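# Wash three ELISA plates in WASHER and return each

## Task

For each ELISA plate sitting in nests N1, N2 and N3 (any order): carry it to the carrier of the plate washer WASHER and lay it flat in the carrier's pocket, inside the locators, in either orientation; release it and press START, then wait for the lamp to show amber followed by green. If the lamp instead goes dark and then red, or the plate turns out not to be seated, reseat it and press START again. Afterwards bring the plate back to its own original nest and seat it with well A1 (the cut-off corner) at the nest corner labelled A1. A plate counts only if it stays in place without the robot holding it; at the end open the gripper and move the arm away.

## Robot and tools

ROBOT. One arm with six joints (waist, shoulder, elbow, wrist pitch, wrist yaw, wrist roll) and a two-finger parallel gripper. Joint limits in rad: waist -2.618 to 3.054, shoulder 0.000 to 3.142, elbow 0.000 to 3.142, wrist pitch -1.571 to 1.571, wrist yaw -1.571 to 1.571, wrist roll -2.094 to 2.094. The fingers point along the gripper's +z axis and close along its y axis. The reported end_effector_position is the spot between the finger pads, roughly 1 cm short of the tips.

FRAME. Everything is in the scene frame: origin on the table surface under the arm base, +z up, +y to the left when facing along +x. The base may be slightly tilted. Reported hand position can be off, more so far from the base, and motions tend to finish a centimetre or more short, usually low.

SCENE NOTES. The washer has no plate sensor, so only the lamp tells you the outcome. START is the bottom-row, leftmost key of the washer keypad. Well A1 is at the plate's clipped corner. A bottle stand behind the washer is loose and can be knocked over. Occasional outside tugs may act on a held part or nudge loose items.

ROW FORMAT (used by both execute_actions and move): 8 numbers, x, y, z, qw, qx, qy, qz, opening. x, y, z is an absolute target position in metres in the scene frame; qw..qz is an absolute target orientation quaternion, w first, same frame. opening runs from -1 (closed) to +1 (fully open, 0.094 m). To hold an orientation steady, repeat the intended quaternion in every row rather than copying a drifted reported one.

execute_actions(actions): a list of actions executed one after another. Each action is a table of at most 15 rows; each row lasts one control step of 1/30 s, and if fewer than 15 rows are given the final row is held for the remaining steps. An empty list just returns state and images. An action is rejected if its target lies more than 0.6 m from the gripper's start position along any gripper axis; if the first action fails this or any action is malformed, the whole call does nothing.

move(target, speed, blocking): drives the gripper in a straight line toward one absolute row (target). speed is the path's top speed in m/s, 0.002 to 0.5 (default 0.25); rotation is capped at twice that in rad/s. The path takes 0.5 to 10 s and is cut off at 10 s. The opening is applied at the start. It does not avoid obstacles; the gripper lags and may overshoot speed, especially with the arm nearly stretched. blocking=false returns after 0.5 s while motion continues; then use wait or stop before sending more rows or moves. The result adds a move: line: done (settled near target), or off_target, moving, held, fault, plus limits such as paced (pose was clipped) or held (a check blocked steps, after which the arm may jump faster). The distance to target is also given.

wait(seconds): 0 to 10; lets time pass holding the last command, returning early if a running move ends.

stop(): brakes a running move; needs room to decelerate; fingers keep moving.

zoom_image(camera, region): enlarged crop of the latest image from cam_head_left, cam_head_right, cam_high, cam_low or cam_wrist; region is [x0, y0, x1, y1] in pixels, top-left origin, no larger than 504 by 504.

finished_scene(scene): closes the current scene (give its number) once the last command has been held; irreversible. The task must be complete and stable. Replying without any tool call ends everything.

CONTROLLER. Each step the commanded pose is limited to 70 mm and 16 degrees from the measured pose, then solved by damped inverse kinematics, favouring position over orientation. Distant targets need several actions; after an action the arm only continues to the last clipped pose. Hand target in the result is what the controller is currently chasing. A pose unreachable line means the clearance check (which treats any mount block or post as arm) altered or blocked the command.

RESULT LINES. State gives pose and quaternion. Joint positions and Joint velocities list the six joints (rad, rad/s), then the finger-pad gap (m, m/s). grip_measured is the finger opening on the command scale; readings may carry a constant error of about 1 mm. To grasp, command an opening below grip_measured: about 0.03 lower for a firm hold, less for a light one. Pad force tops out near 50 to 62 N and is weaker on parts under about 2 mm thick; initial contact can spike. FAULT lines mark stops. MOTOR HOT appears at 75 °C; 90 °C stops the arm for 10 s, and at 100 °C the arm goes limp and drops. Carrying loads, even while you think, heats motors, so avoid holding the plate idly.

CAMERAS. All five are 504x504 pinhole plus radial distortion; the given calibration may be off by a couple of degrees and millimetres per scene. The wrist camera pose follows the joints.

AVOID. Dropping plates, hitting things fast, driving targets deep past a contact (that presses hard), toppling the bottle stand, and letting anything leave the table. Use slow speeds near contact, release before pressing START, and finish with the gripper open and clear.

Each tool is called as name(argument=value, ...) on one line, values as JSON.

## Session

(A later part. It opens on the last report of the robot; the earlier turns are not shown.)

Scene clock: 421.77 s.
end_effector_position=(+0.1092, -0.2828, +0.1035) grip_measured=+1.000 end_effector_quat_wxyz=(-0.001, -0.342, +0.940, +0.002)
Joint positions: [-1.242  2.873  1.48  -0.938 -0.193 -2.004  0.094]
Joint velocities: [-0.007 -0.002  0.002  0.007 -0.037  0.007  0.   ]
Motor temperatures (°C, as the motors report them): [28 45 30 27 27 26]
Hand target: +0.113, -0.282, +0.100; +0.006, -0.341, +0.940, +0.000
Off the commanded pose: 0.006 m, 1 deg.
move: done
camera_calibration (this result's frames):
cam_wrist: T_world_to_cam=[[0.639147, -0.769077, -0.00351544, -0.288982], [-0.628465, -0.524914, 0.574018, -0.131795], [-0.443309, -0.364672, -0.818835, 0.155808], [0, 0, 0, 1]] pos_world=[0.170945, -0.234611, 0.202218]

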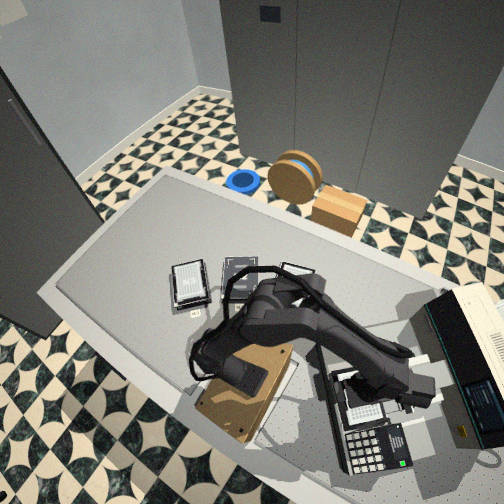

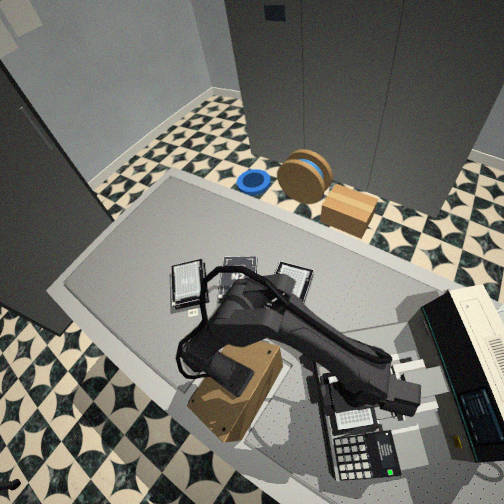

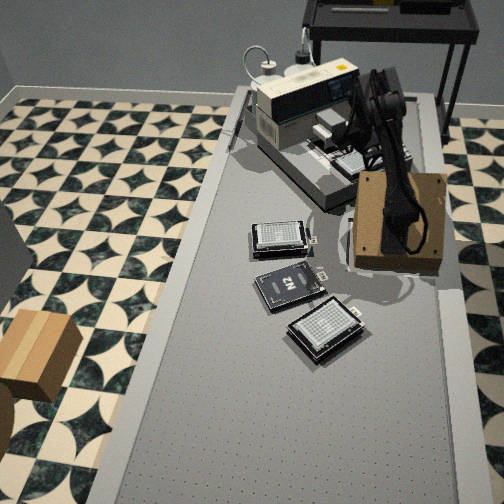

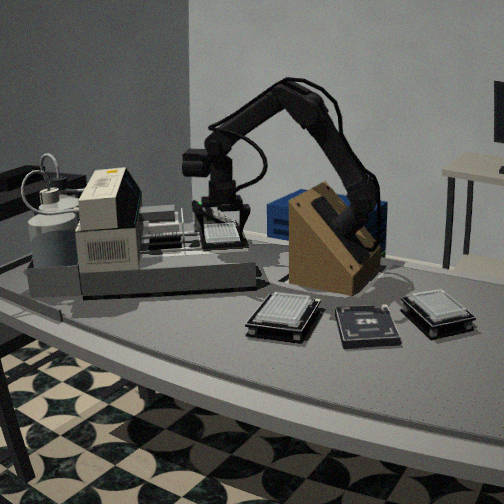

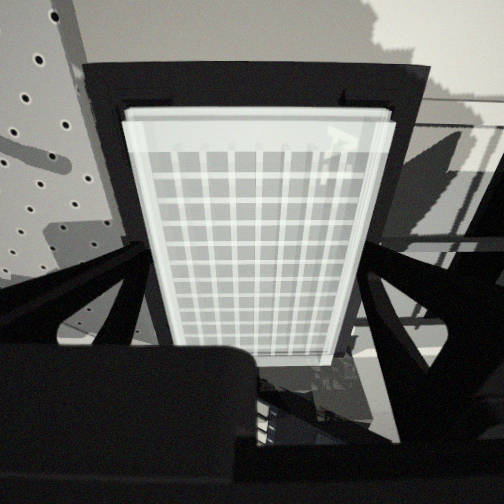

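execute_actions(actions=[[[0.112,-0.284,0.103,0,-0.342,0.94,0,0.74]],[[0.112,-0.284,0.103,0,-0.342,0.94,0,0.74]]])

move(target=[0.111,-0.285,0.19,0,-0.341,0.94,0,0.74], speed=0.04)

move(target=[0.28,-0.19,0.19,0,-0.2,0.98,0,0.74], speed=0.13)

move(target=[0.335,0.02,0.19,0,-0.2,0.98,0,0.74], speed=0.15)

move(target=[0.283,0.193,0.10,0,-0.264,0.9645,0,0.74], speed=0.12)

move(target=[0.283,0.190,0.058,0.004,-0.264,0.9645,0,0.74], speed=0.02)

Scene clock: 433.43 s.
end_effector_position=(+0.1098, -0.2841, +0.1035) grip_measured=+0.771 end_effector_quat_wxyz=(-0.001, -0.342, +0.940, -0.001)
Joint positions: [-1.242  2.873  1.48  -0.932 -0.195 -2.003  0.083]
Joint velocities: [-0.002 -0.022 -0.012 -0.081  0.037 -0.037  0.   ]
Motor temperatures (°C, as the motors report them): [28 44 30 27 27 26]
Hand target: +0.112, -0.284, +0.103; -0.000, -0.342, +0.940, -0.000
Off the commanded pose: 0.002 m, 0 deg.
camera_calibration (this result's frames):
cam_wrist: T_world_to_cam=[[0.639476, -0.768807, 0.00256501, -0.291045], [-0.629988, -0.522092, 0.574921, -0.131227], [-0.440664, -0.369264, -0.818205, 0.153934], [0, 0, 0, 1]] pos_world=[0.171278, -0.235428, 0.202142]

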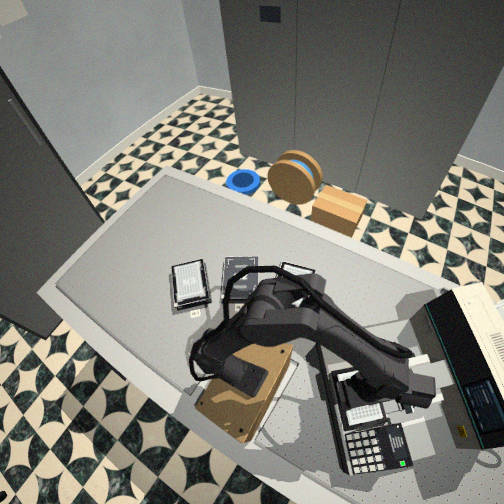

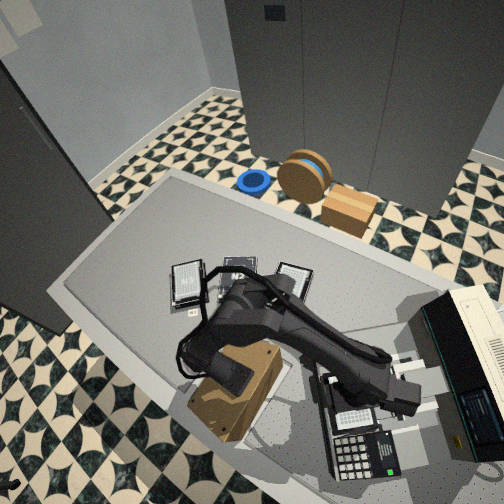

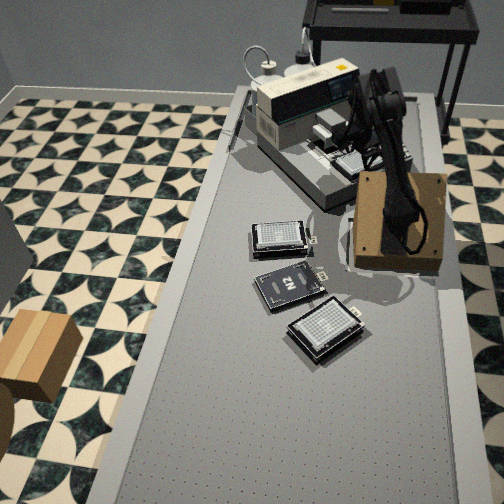

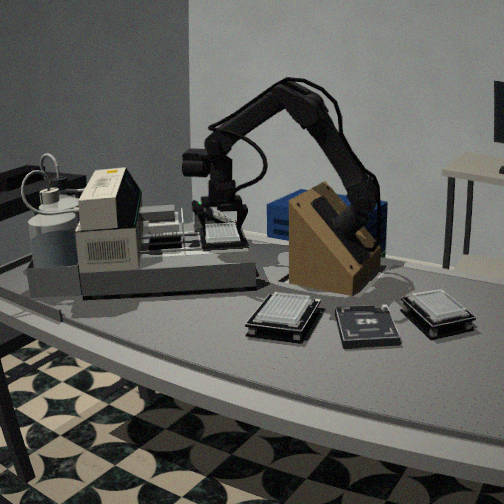

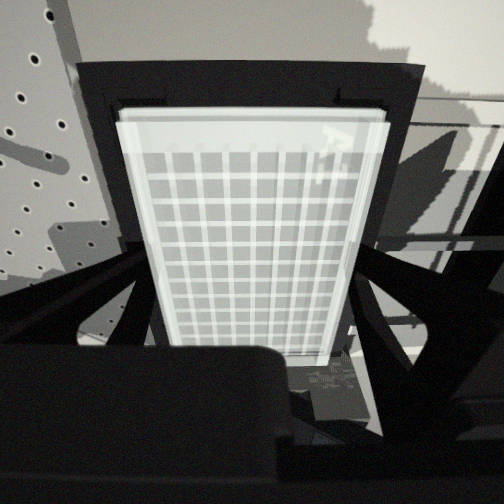

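Scene clock: 436.03 s.
end_effector_position=(+0.1119, -0.2842, +0.1694) grip_measured=+0.771 end_effector_quat_wxyz=(-0.004, -0.341, +0.940, +0.017)
Joint positions: [-1.266  2.841  1.699 -1.222 -0.167 -2.025  0.083]
Joint velocities: [-0.007  0.007 -0.007 -0.066  0.022 -0.037 -0.001]
Motor temperatures (°C, as the motors report them): [28 45 30 27 27 26]
Hand target: +0.112, -0.286, +0.189; +0.000, -0.341, +0.940, -0.000
Off the commanded pose: 0.021 m, 2 deg.
move: off_target
camera_calibration (this result's frames):
cam_wrist: T_world_to_cam=[[0.637499, -0.769724, -0.0334596, -0.286559], [-0.620219, -0.538472, 0.570417, -0.172849], [-0.457081, -0.342888, -0.820673, 0.218516], [0, 0, 0, 1]] pos_world=[0.175357, -0.238719, 0.268338]

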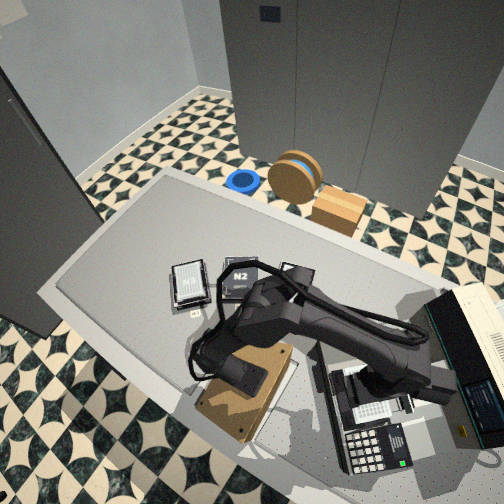

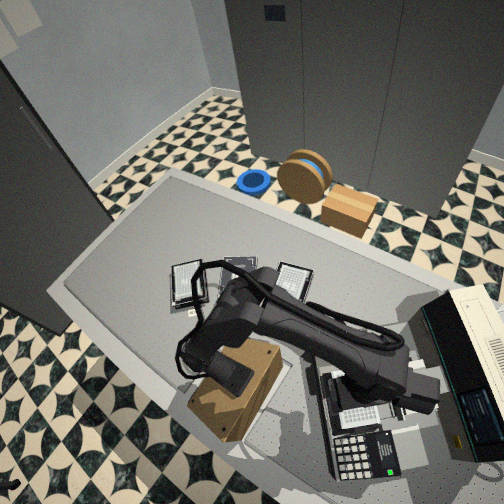

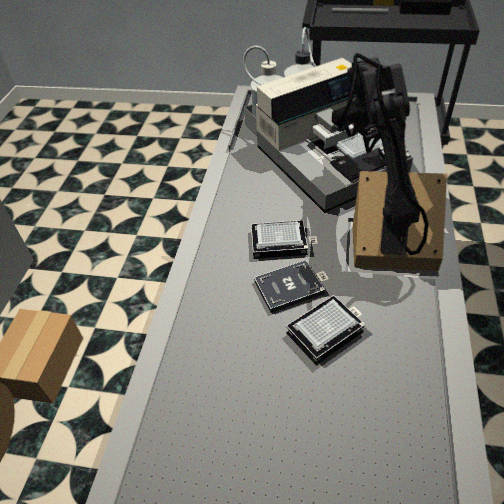

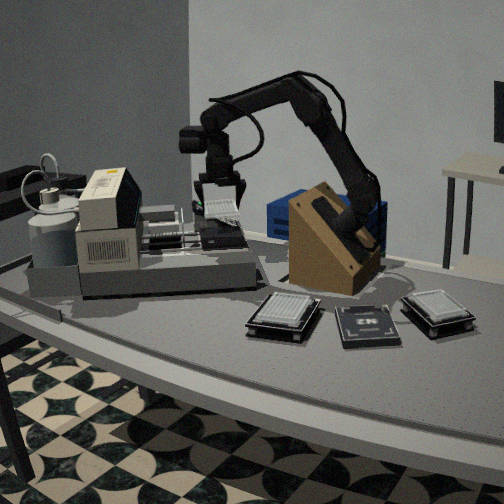

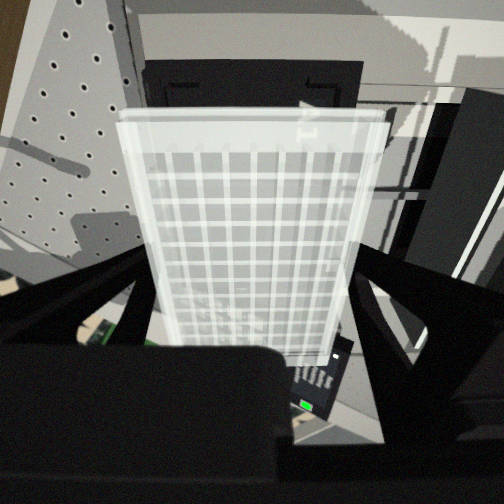

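Scene clock: 438.10 s.
end_effector_position=(+0.2689, -0.1939, +0.1712) grip_measured=+0.771 end_effector_quat_wxyz=(-0.022, -0.197, +0.980, +0.008)
Joint positions: [-0.815  2.705  1.749 -1.292 -0.44  -1.373  0.083]
Joint velocities: [ 0.002 -0.002 -0.002  0.037  0.022 -0.007  0.001]
Motor temperatures (°C, as the motors report them): [28 45 30 27 27 26]
Hand target: +0.277, -0.192, +0.189; -0.004, -0.196, +0.981, -0.003
Off the commanded pose: 0.022 m, 3 deg.
move: off_target
camera_calibration (this result's frames):
cam_wrist: T_world_to_cam=[[0.382406, -0.923687, -0.0238354, -0.279948], [-0.729885, -0.317789, 0.60521, 0.03852], [-0.566599, -0.214039, -0.795709, 0.372828], [0, 0, 0, 1]] pos_world=[0.346413, -0.166544, 0.266677]

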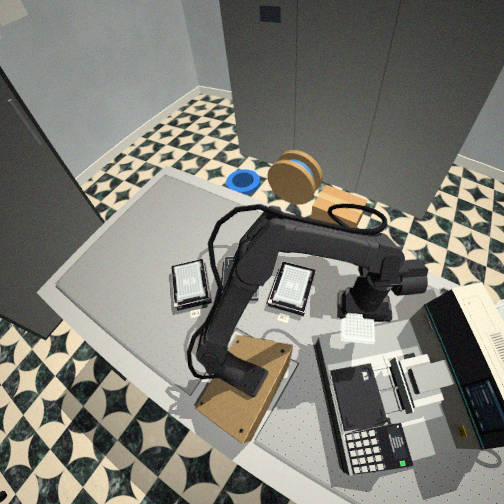

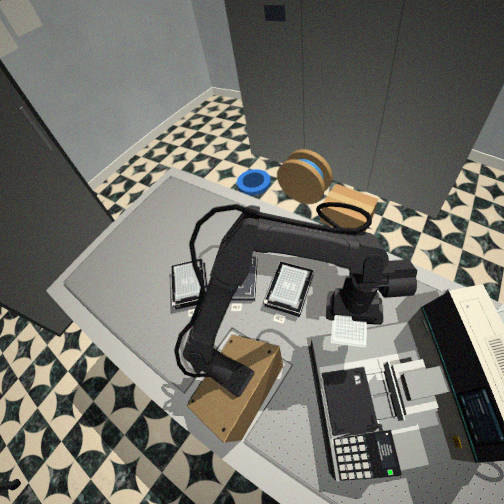

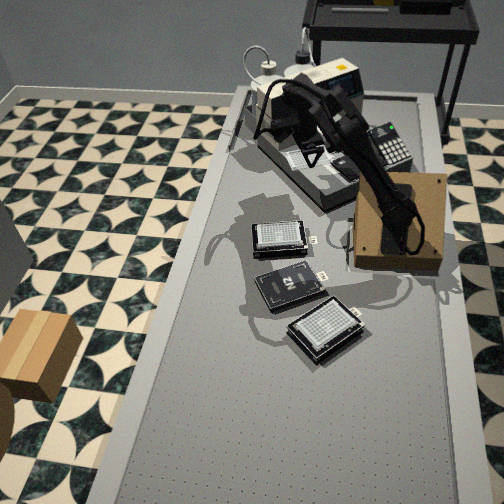

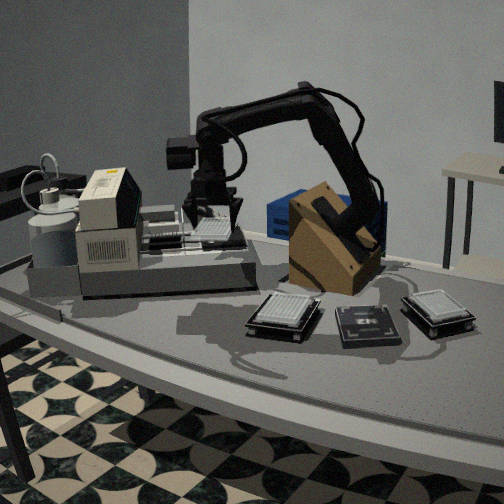

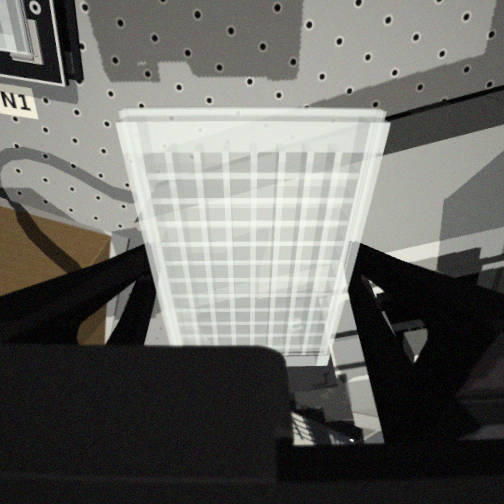

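Scene clock: 440.10 s.
end_effector_position=(+0.3318, +0.0116, +0.1791) grip_measured=+0.771 end_effector_quat_wxyz=(-0.019, -0.202, +0.979, -0.004)
Joint positions: [-0.412  2.213  1.536 -1.331 -0.648 -0.967  0.083]
Joint velocities: [ 0.012 -0.007  0.012 -0.037 -0.051 -0.007  0.001]
Motor temperatures (°C, as the motors report them): [29 45 30 27 27 26]
Hand target: +0.334, +0.017, +0.190; -0.003, -0.198, +0.980, -0.005
Off the commanded pose: 0.014 m, 2 deg.
move: off_target
camera_calibration (this result's frames):
cam_wrist: T_world_to_cam=[[0.391806, -0.920046, 0.00201677, -0.121785], [-0.733881, -0.311204, 0.603797, 0.146412], [-0.554893, -0.238051, -0.797136, 0.455378], [0, 0, 0, 1]] pos_world=[0.407851, 0.0419198, 0.274841]

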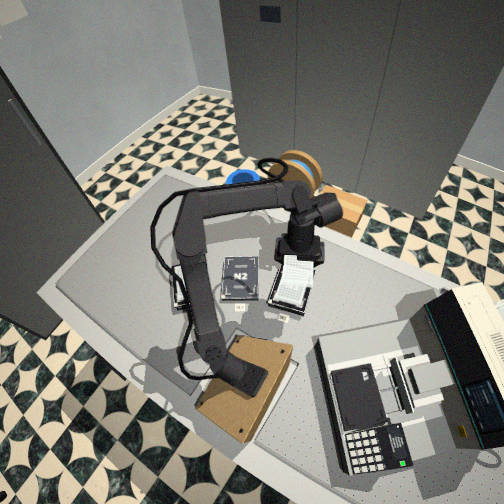

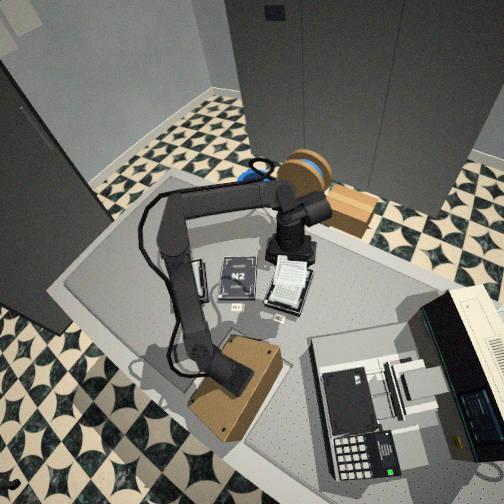

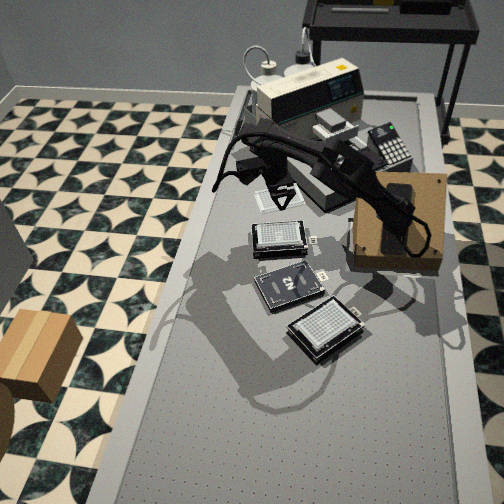

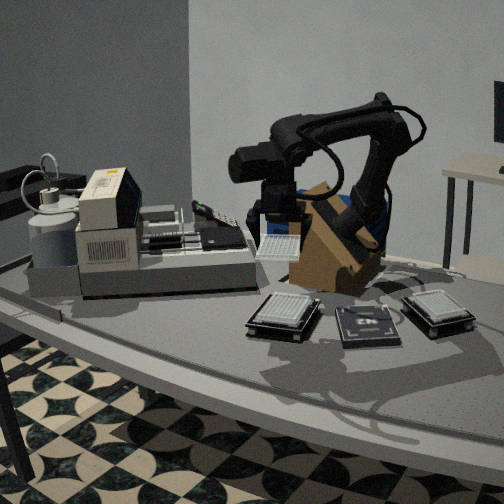

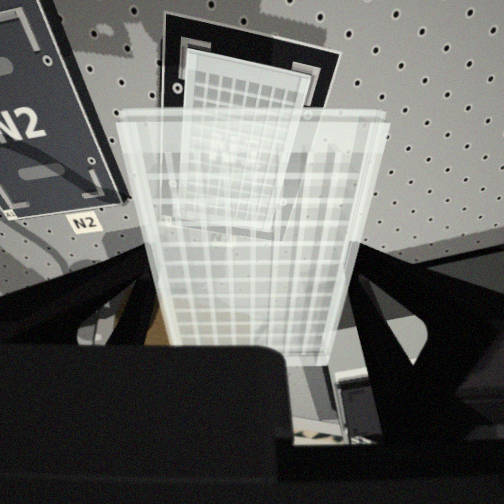

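Scene clock: 442.33 s.
end_effector_position=(+0.2779, +0.1868, +0.0956) grip_measured=+0.771 end_effector_quat_wxyz=(-0.021, -0.257, +0.966, -0.007)
Joint positions: [ 0.113  1.714  1.136 -0.982 -0.755 -0.402  0.083]
Joint velocities: [-0.002 -0.012 -0.007 -0.11   0.007 -0.007  0.   ]
Motor temperatures (°C, as the motors report them): [29 44 30 27 27 26]
Hand target: +0.282, +0.190, +0.101; -0.002, -0.263, +0.965, -0.008
Off the commanded pose: 0.009 m, 3 deg.
move: off_target
camera_calibration (this result's frames):
cam_wrist: T_world_to_cam=[[0.493367, -0.86981, 0.00438986, 0.0228635], [-0.691715, -0.389279, 0.608269, 0.214252], [-0.52737, -0.303136, -0.793718, 0.404878], [0, 0, 0, 1]] pos_world=[0.350442, 0.226024, 0.190936]

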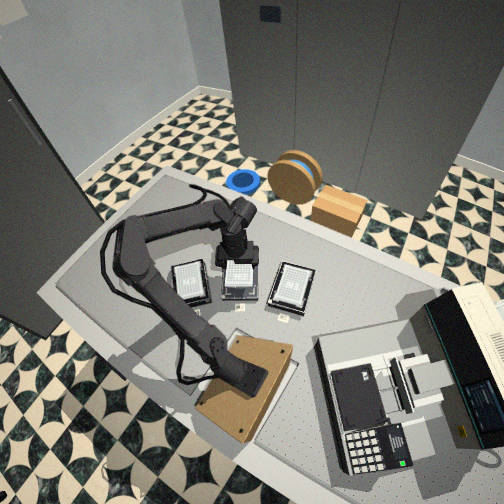

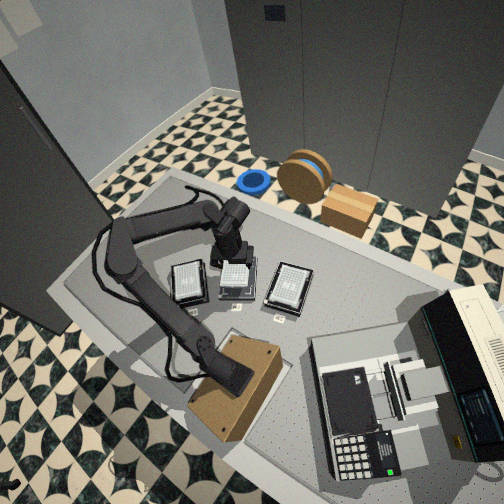

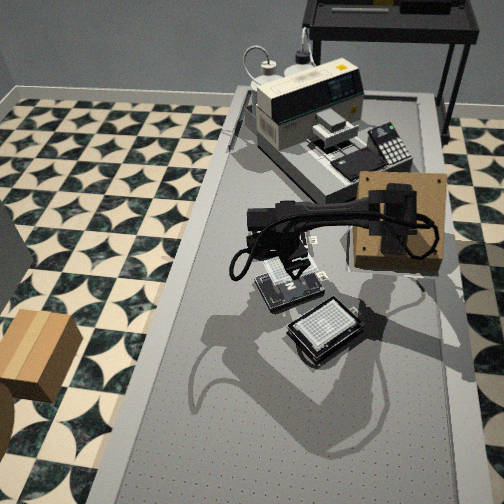

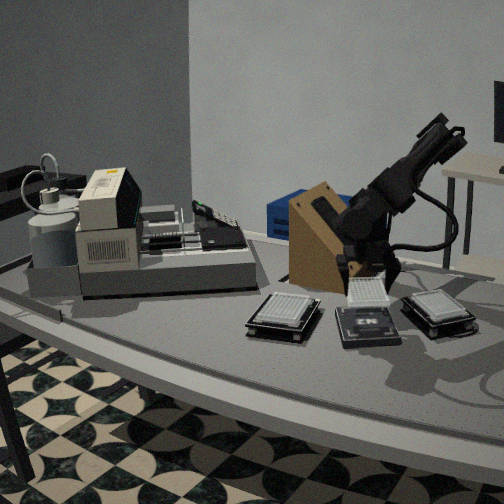

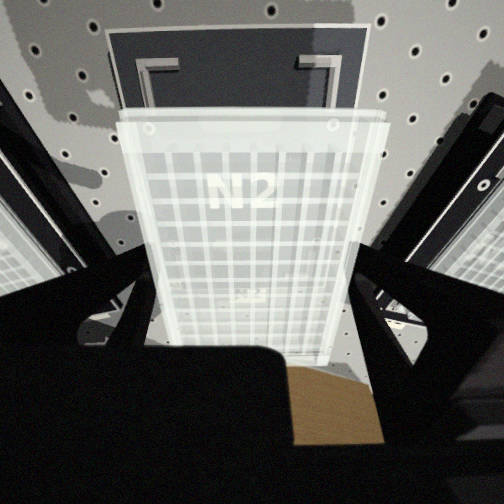

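Scene clock: 444.60 s.
end_effector_position=(+0.2799, +0.1907, +0.0591) grip_measured=+0.771 end_effector_quat_wxyz=(-0.002, -0.266, +0.964, -0.005)
Joint positions: [ 0.204  1.714  1.026 -0.735 -0.755 -0.261  0.083]
Joint velocities: [-0.012 -0.012 -0.007  0.022  0.007  0.037  0.001]
Motor temperatures (°C, as the motors report them): [29 43 30 27 27 26]
Hand target: +0.282, +0.189, +0.058; +0.004, -0.264, +0.964, -0.001
Off the commanded pose: 0.003 m, 1 deg.
move: done
camera_calibration (this result's frames):
cam_wrist: T_world_to_cam=[[0.509221, -0.860589, 0.00897243, 0.0189641], [-0.704755, -0.410982, 0.578285, 0.24895], [-0.493979, -0.300798, -0.815785, 0.369586], [0, 0, 0, 1]] pos_world=[0.348359, 0.229805, 0.157368]

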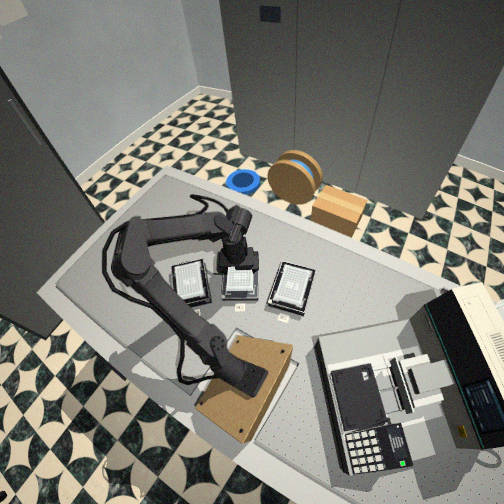

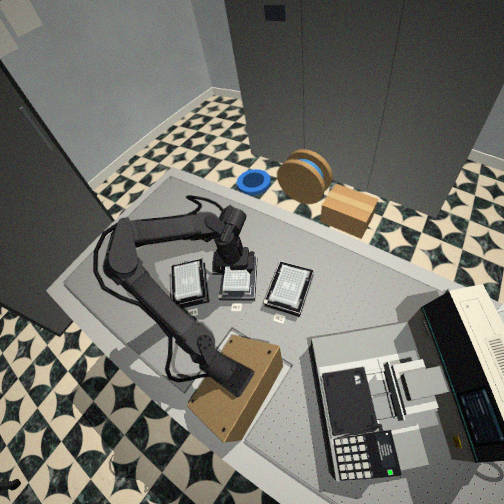

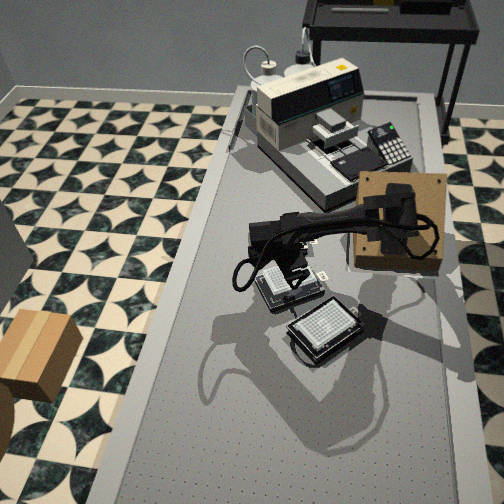

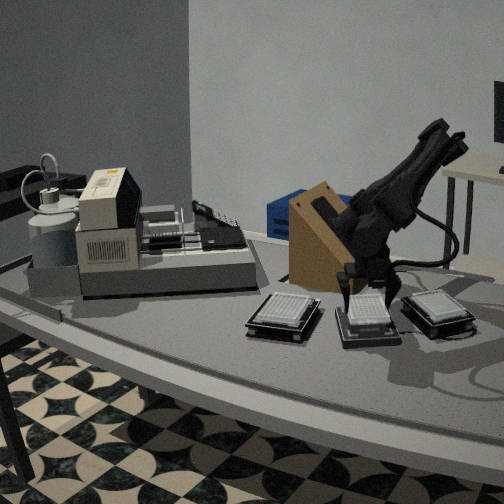

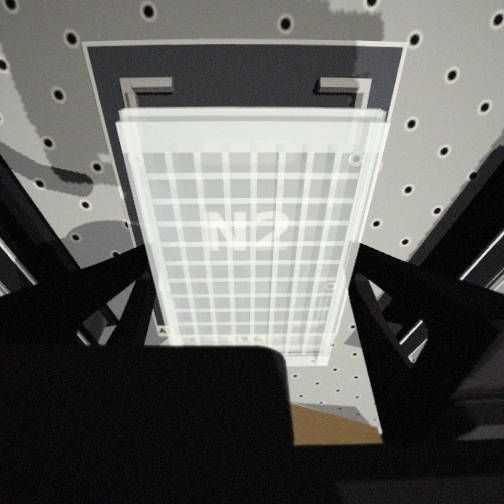

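move(target=[0.282,0.190,0.042,0.004,-0.264,0.9645,0,0.74], speed=0.012)

Scene clock: 448.30 s.
end_effector_position=(+0.2790, +0.1923, +0.0439) grip_measured=+0.771 end_effector_quat_wxyz=(-0.001, -0.266, +0.964, -0.001)
Joint positions: [ 0.241  1.728  0.995 -0.652 -0.755 -0.209  0.083]
Joint velocities: [-0.012 -0.022 -0.022 -0.007 -0.007 -0.007 -0.001]
Motor temperatures (°C, as the motors report them): [29 43 30 27 27 26]
Hand target: +0.282, +0.190, +0.042; +0.004, -0.264, +0.965, -0.001
Off the commanded pose: 0.004 m, 1 deg.
move: done
camera_calibration (this result's frames):
cam_wrist: T_world_to_cam=[[0.509483, -0.860474, 0.00350263, 0.0210932], [-0.704779, -0.414954, 0.575412, 0.258608], [-0.493673, -0.295631, -0.817856, 0.3563], [0, 0, 0, 1]] pos_world=[0.347411, 0.230794, 0.142522]

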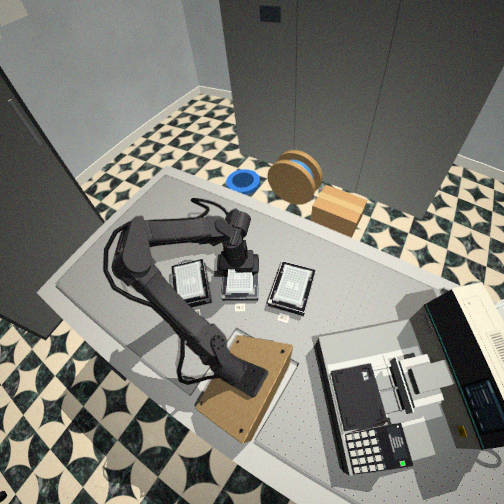

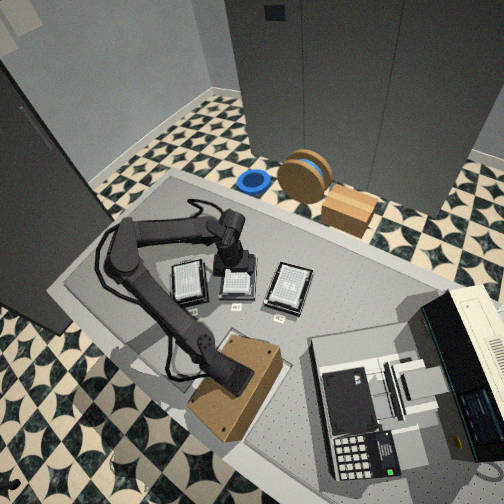

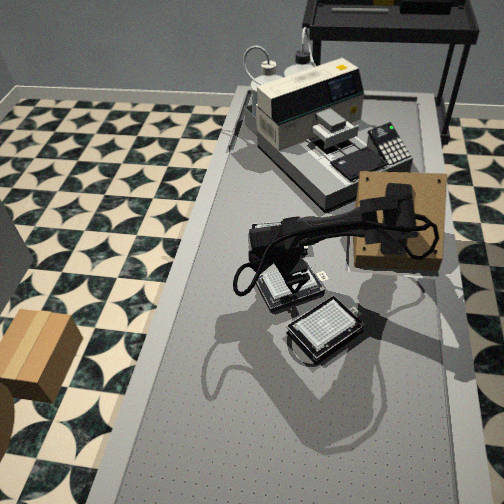

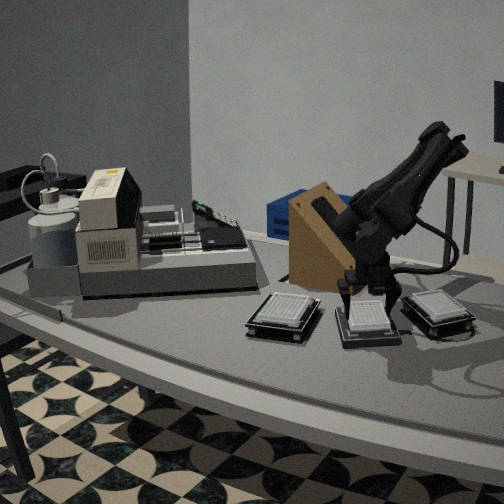

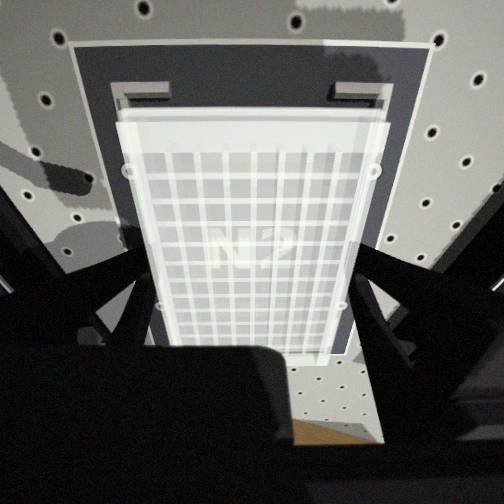

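move(target=[0.2835,0.190,0.034,0.004,-0.264,0.9645,0,0.74], speed=0.01)

Scene clock: 452.00 s.
end_effector_position=(+0.2810, +0.1939, +0.0388) grip_measured=+0.771 end_effector_quat_wxyz=(+0.000, -0.265, +0.964, -0.001)
Joint positions: [ 0.255  1.739  0.995 -0.626 -0.753 -0.187  0.083]
Joint velocities: [ 0.012  0.002 -0.002  0.007  0.081  0.037 -0.001]
Motor temperatures (°C, as the motors report them): [29 42 29 27 27 26]
Hand target: +0.283, +0.190, +0.034; +0.004, -0.264, +0.964, -0.000
Off the commanded pose: 0.007 m, 1 deg.
move: done
camera_calibration (this result's frames):
cam_wrist: T_world_to_cam=[[0.508108, -0.861284, 0.00395913, 0.0219424], [-0.706625, -0.414231, 0.573667, 0.264067], [-0.49245, -0.294282, -0.819079, 0.35302], [0, 0, 0, 1]] pos_world=[0.349292, 0.232171, 0.137578]

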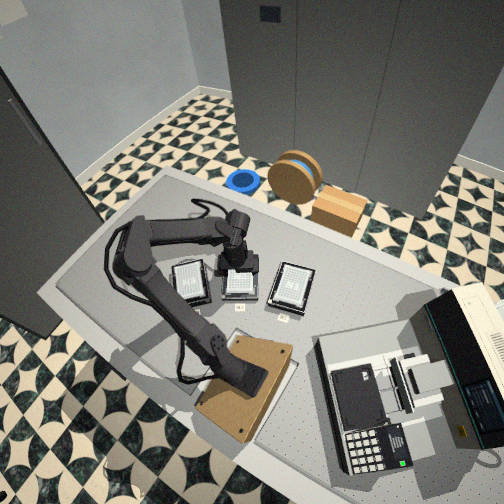

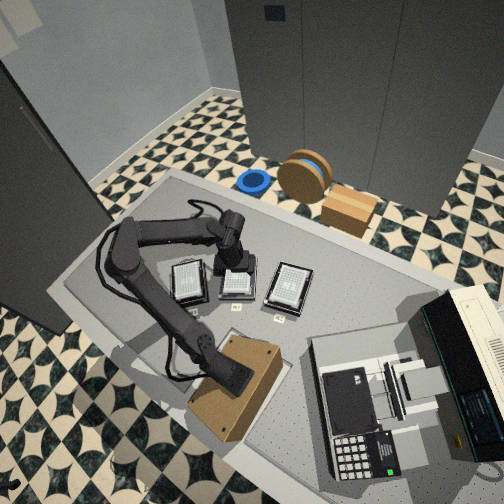

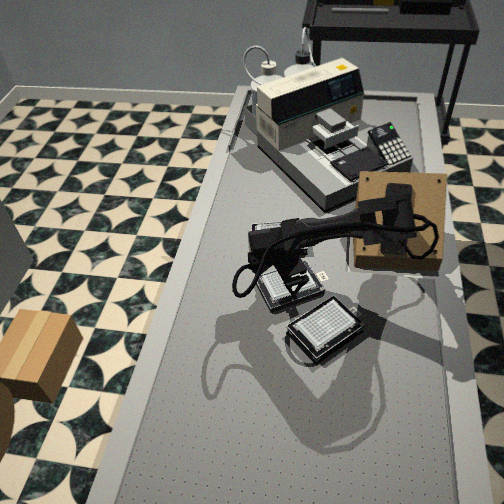

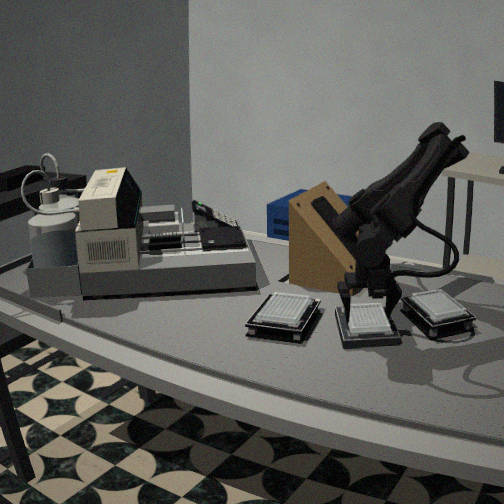

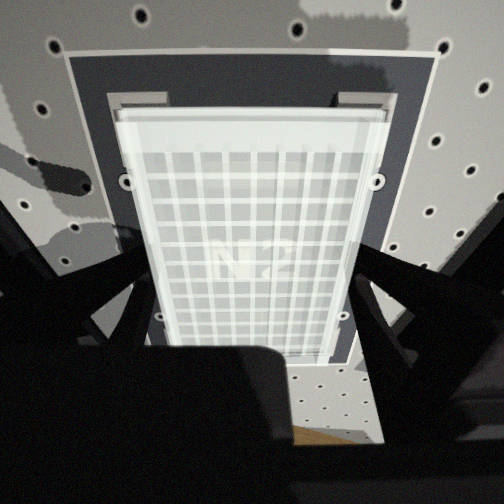

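About 1 mm off; release.

execute_actions(actions=[[[0.281,0.194,0.039,0,-0.265,0.964,0,1]],[[0.281,0.194,0.039,0,-0.265,0.964,0,1]]])

move(target=[0.283,0.196,0.12,0,-0.265,0.964,0,1], speed=0.05)

move(target=[0.186,0.33,0.12,0,-0.44,0.898,0,1], speed=0.1)

Scene clock: 457.17 s.
end_effector_position=(+0.2805, +0.1942, +0.0384) grip_measured=+1.000 end_effector_quat_wxyz=(-0.001, -0.266, +0.964, -0.001)
Joint positions: [ 0.258  1.739  0.995 -0.626 -0.752 -0.186  0.094]
Joint velocities: [ 0.007  0.012 -0.012  0.007  0.007 -0.066  0.   ]
Motor temperatures (°C, as the motors report them): [29 41 29 27 27 26]
Hand target: +0.281, +0.194, +0.039; +0.000, -0.265, +0.964, +0.000
Off the commanded pose: 0.001 m, 0 deg.
camera_calibration (this result's frames):
cam_wrist: T_world_to_cam=[[0.508967, -0.860779, 0.00355472, 0.0221879], [-0.705221, -0.414613, 0.575117, 0.263751], [-0.493574, -0.295222, -0.818064, 0.352952], [0, 0, 0, 1]] pos_world=[0.348918, 0.232653, 0.13697]

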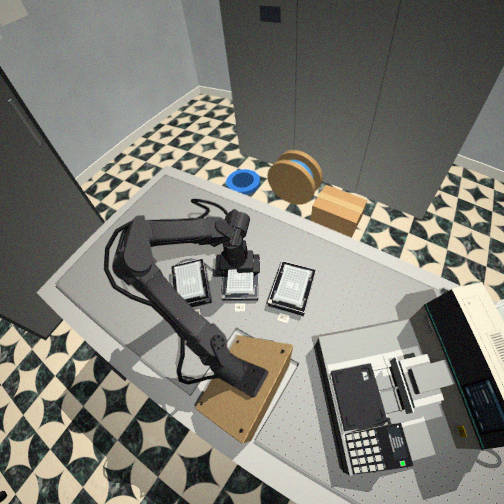

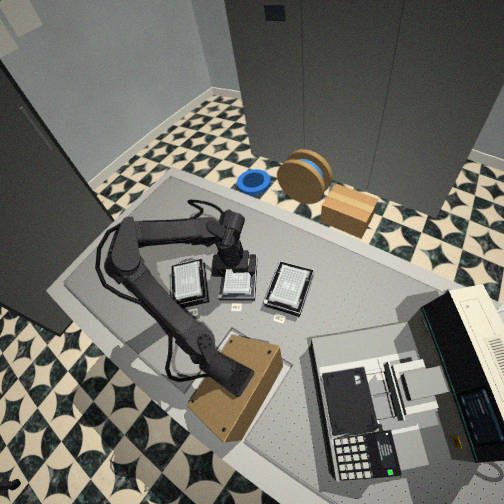

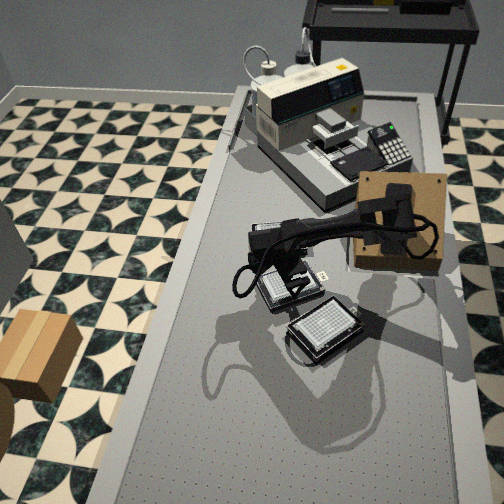

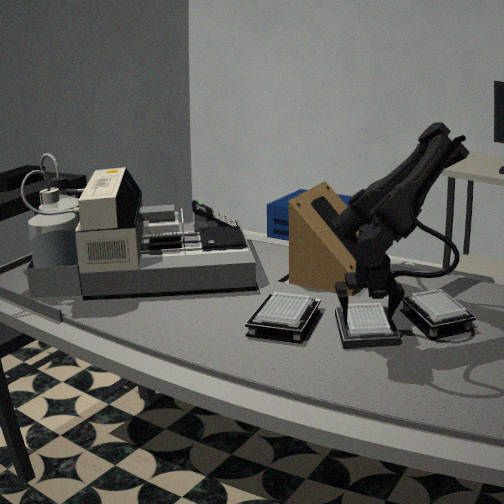

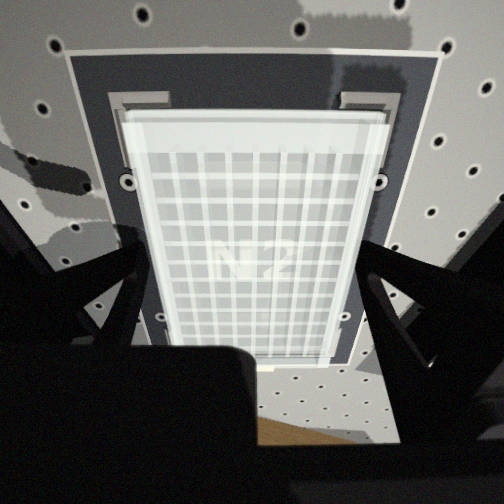

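Scene clock: 459.30 s.
end_effector_position=(+0.2778, +0.1899, +0.1046) grip_measured=+1.000 end_effector_quat_wxyz=(-0.022, -0.257, +0.966, +0.001)
Joint positions: [ 0.093  1.715  1.166 -1.037 -0.77  -0.436  0.094]
Joint velocities: [-0.007 -0.012  0.002 -0.022  0.022 -0.007  0.   ]
Motor temperatures (°C, as the motors report them): [29 41 29 27 27 26]
Hand target: +0.285, +0.197, +0.119; +0.000, -0.265, +0.964, +0.002
Off the commanded pose: 0.017 m, 3 deg.
move: off_target
camera_calibration (this result's frames):
cam_wrist: T_world_to_cam=[[0.49353, -0.869658, -0.0110878, 0.0270806], [-0.687508, -0.397905, 0.607457, 0.210472], [-0.532692, -0.292176, -0.794275, 0.412384], [0, 0, 0, 1]] pos_world=[0.35101, 0.227787, 0.199994]

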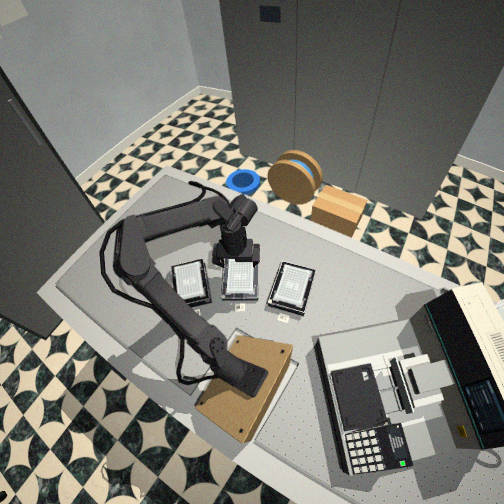

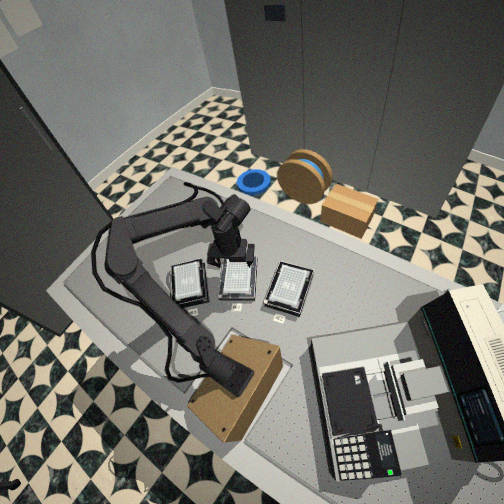

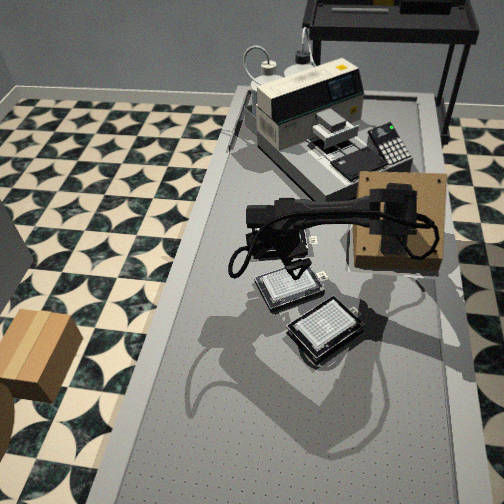

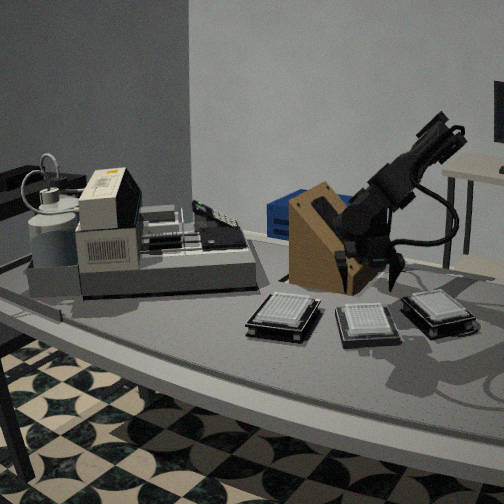

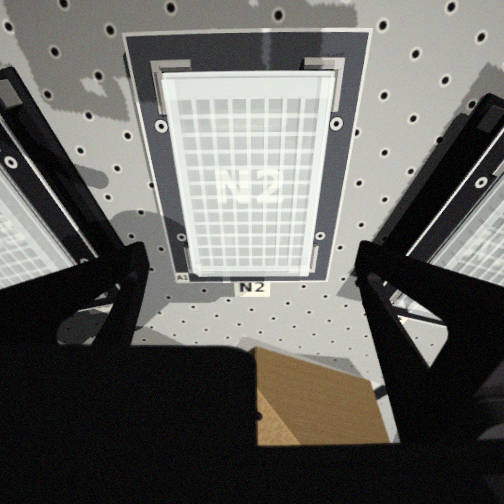

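Scene clock: 461.70 s.
end_effector_position=(+0.1881, +0.3199, +0.1098) grip_measured=+1.000 end_effector_quat_wxyz=(-0.015, -0.434, +0.901, -0.006)
Joint positions: [ 0.52   1.346  1.195 -1.04  -0.669 -0.24   0.094]
Joint velocities: [ 0.002  0.032 -0.012  0.007  0.037  0.037  0.   ]
Motor temperatures (°C, as the motors report them): [29 41 29 27 27 26]
Hand target: +0.188, +0.328, +0.120; -0.000, -0.441, +0.897, -0.006
Off the commanded pose: 0.015 m, 2 deg.
move: off_target
camera_calibration (this result's frames):
cam_wrist: T_world_to_cam=[[0.780259, -0.625455, -0.00134, 0.0513206], [-0.499973, -0.625004, 0.599497, 0.235652], [-0.375796, -0.467093, -0.800376, 0.433756], [0, 0, 0, 1]] pos_world=[0.24078, 0.381987, 0.205964]

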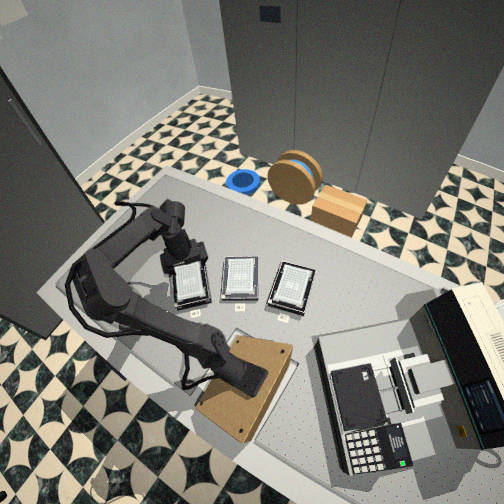

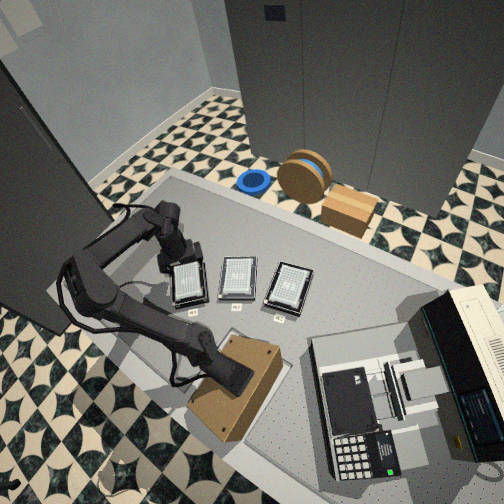

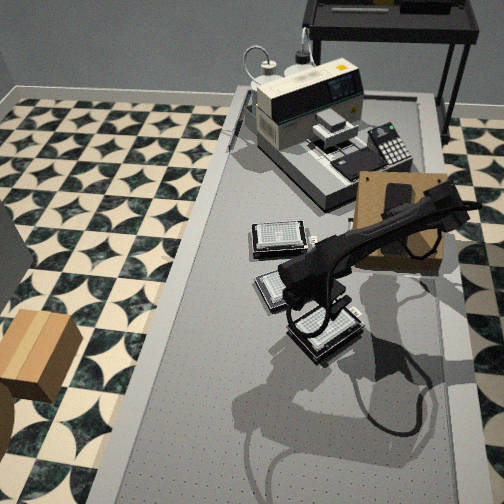

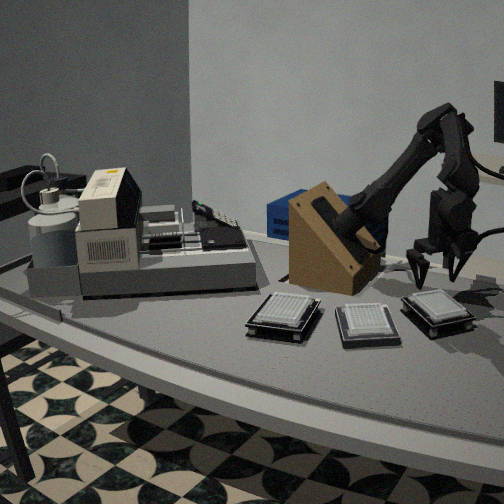

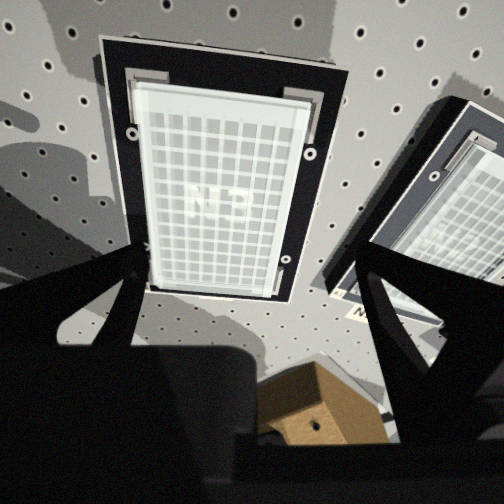

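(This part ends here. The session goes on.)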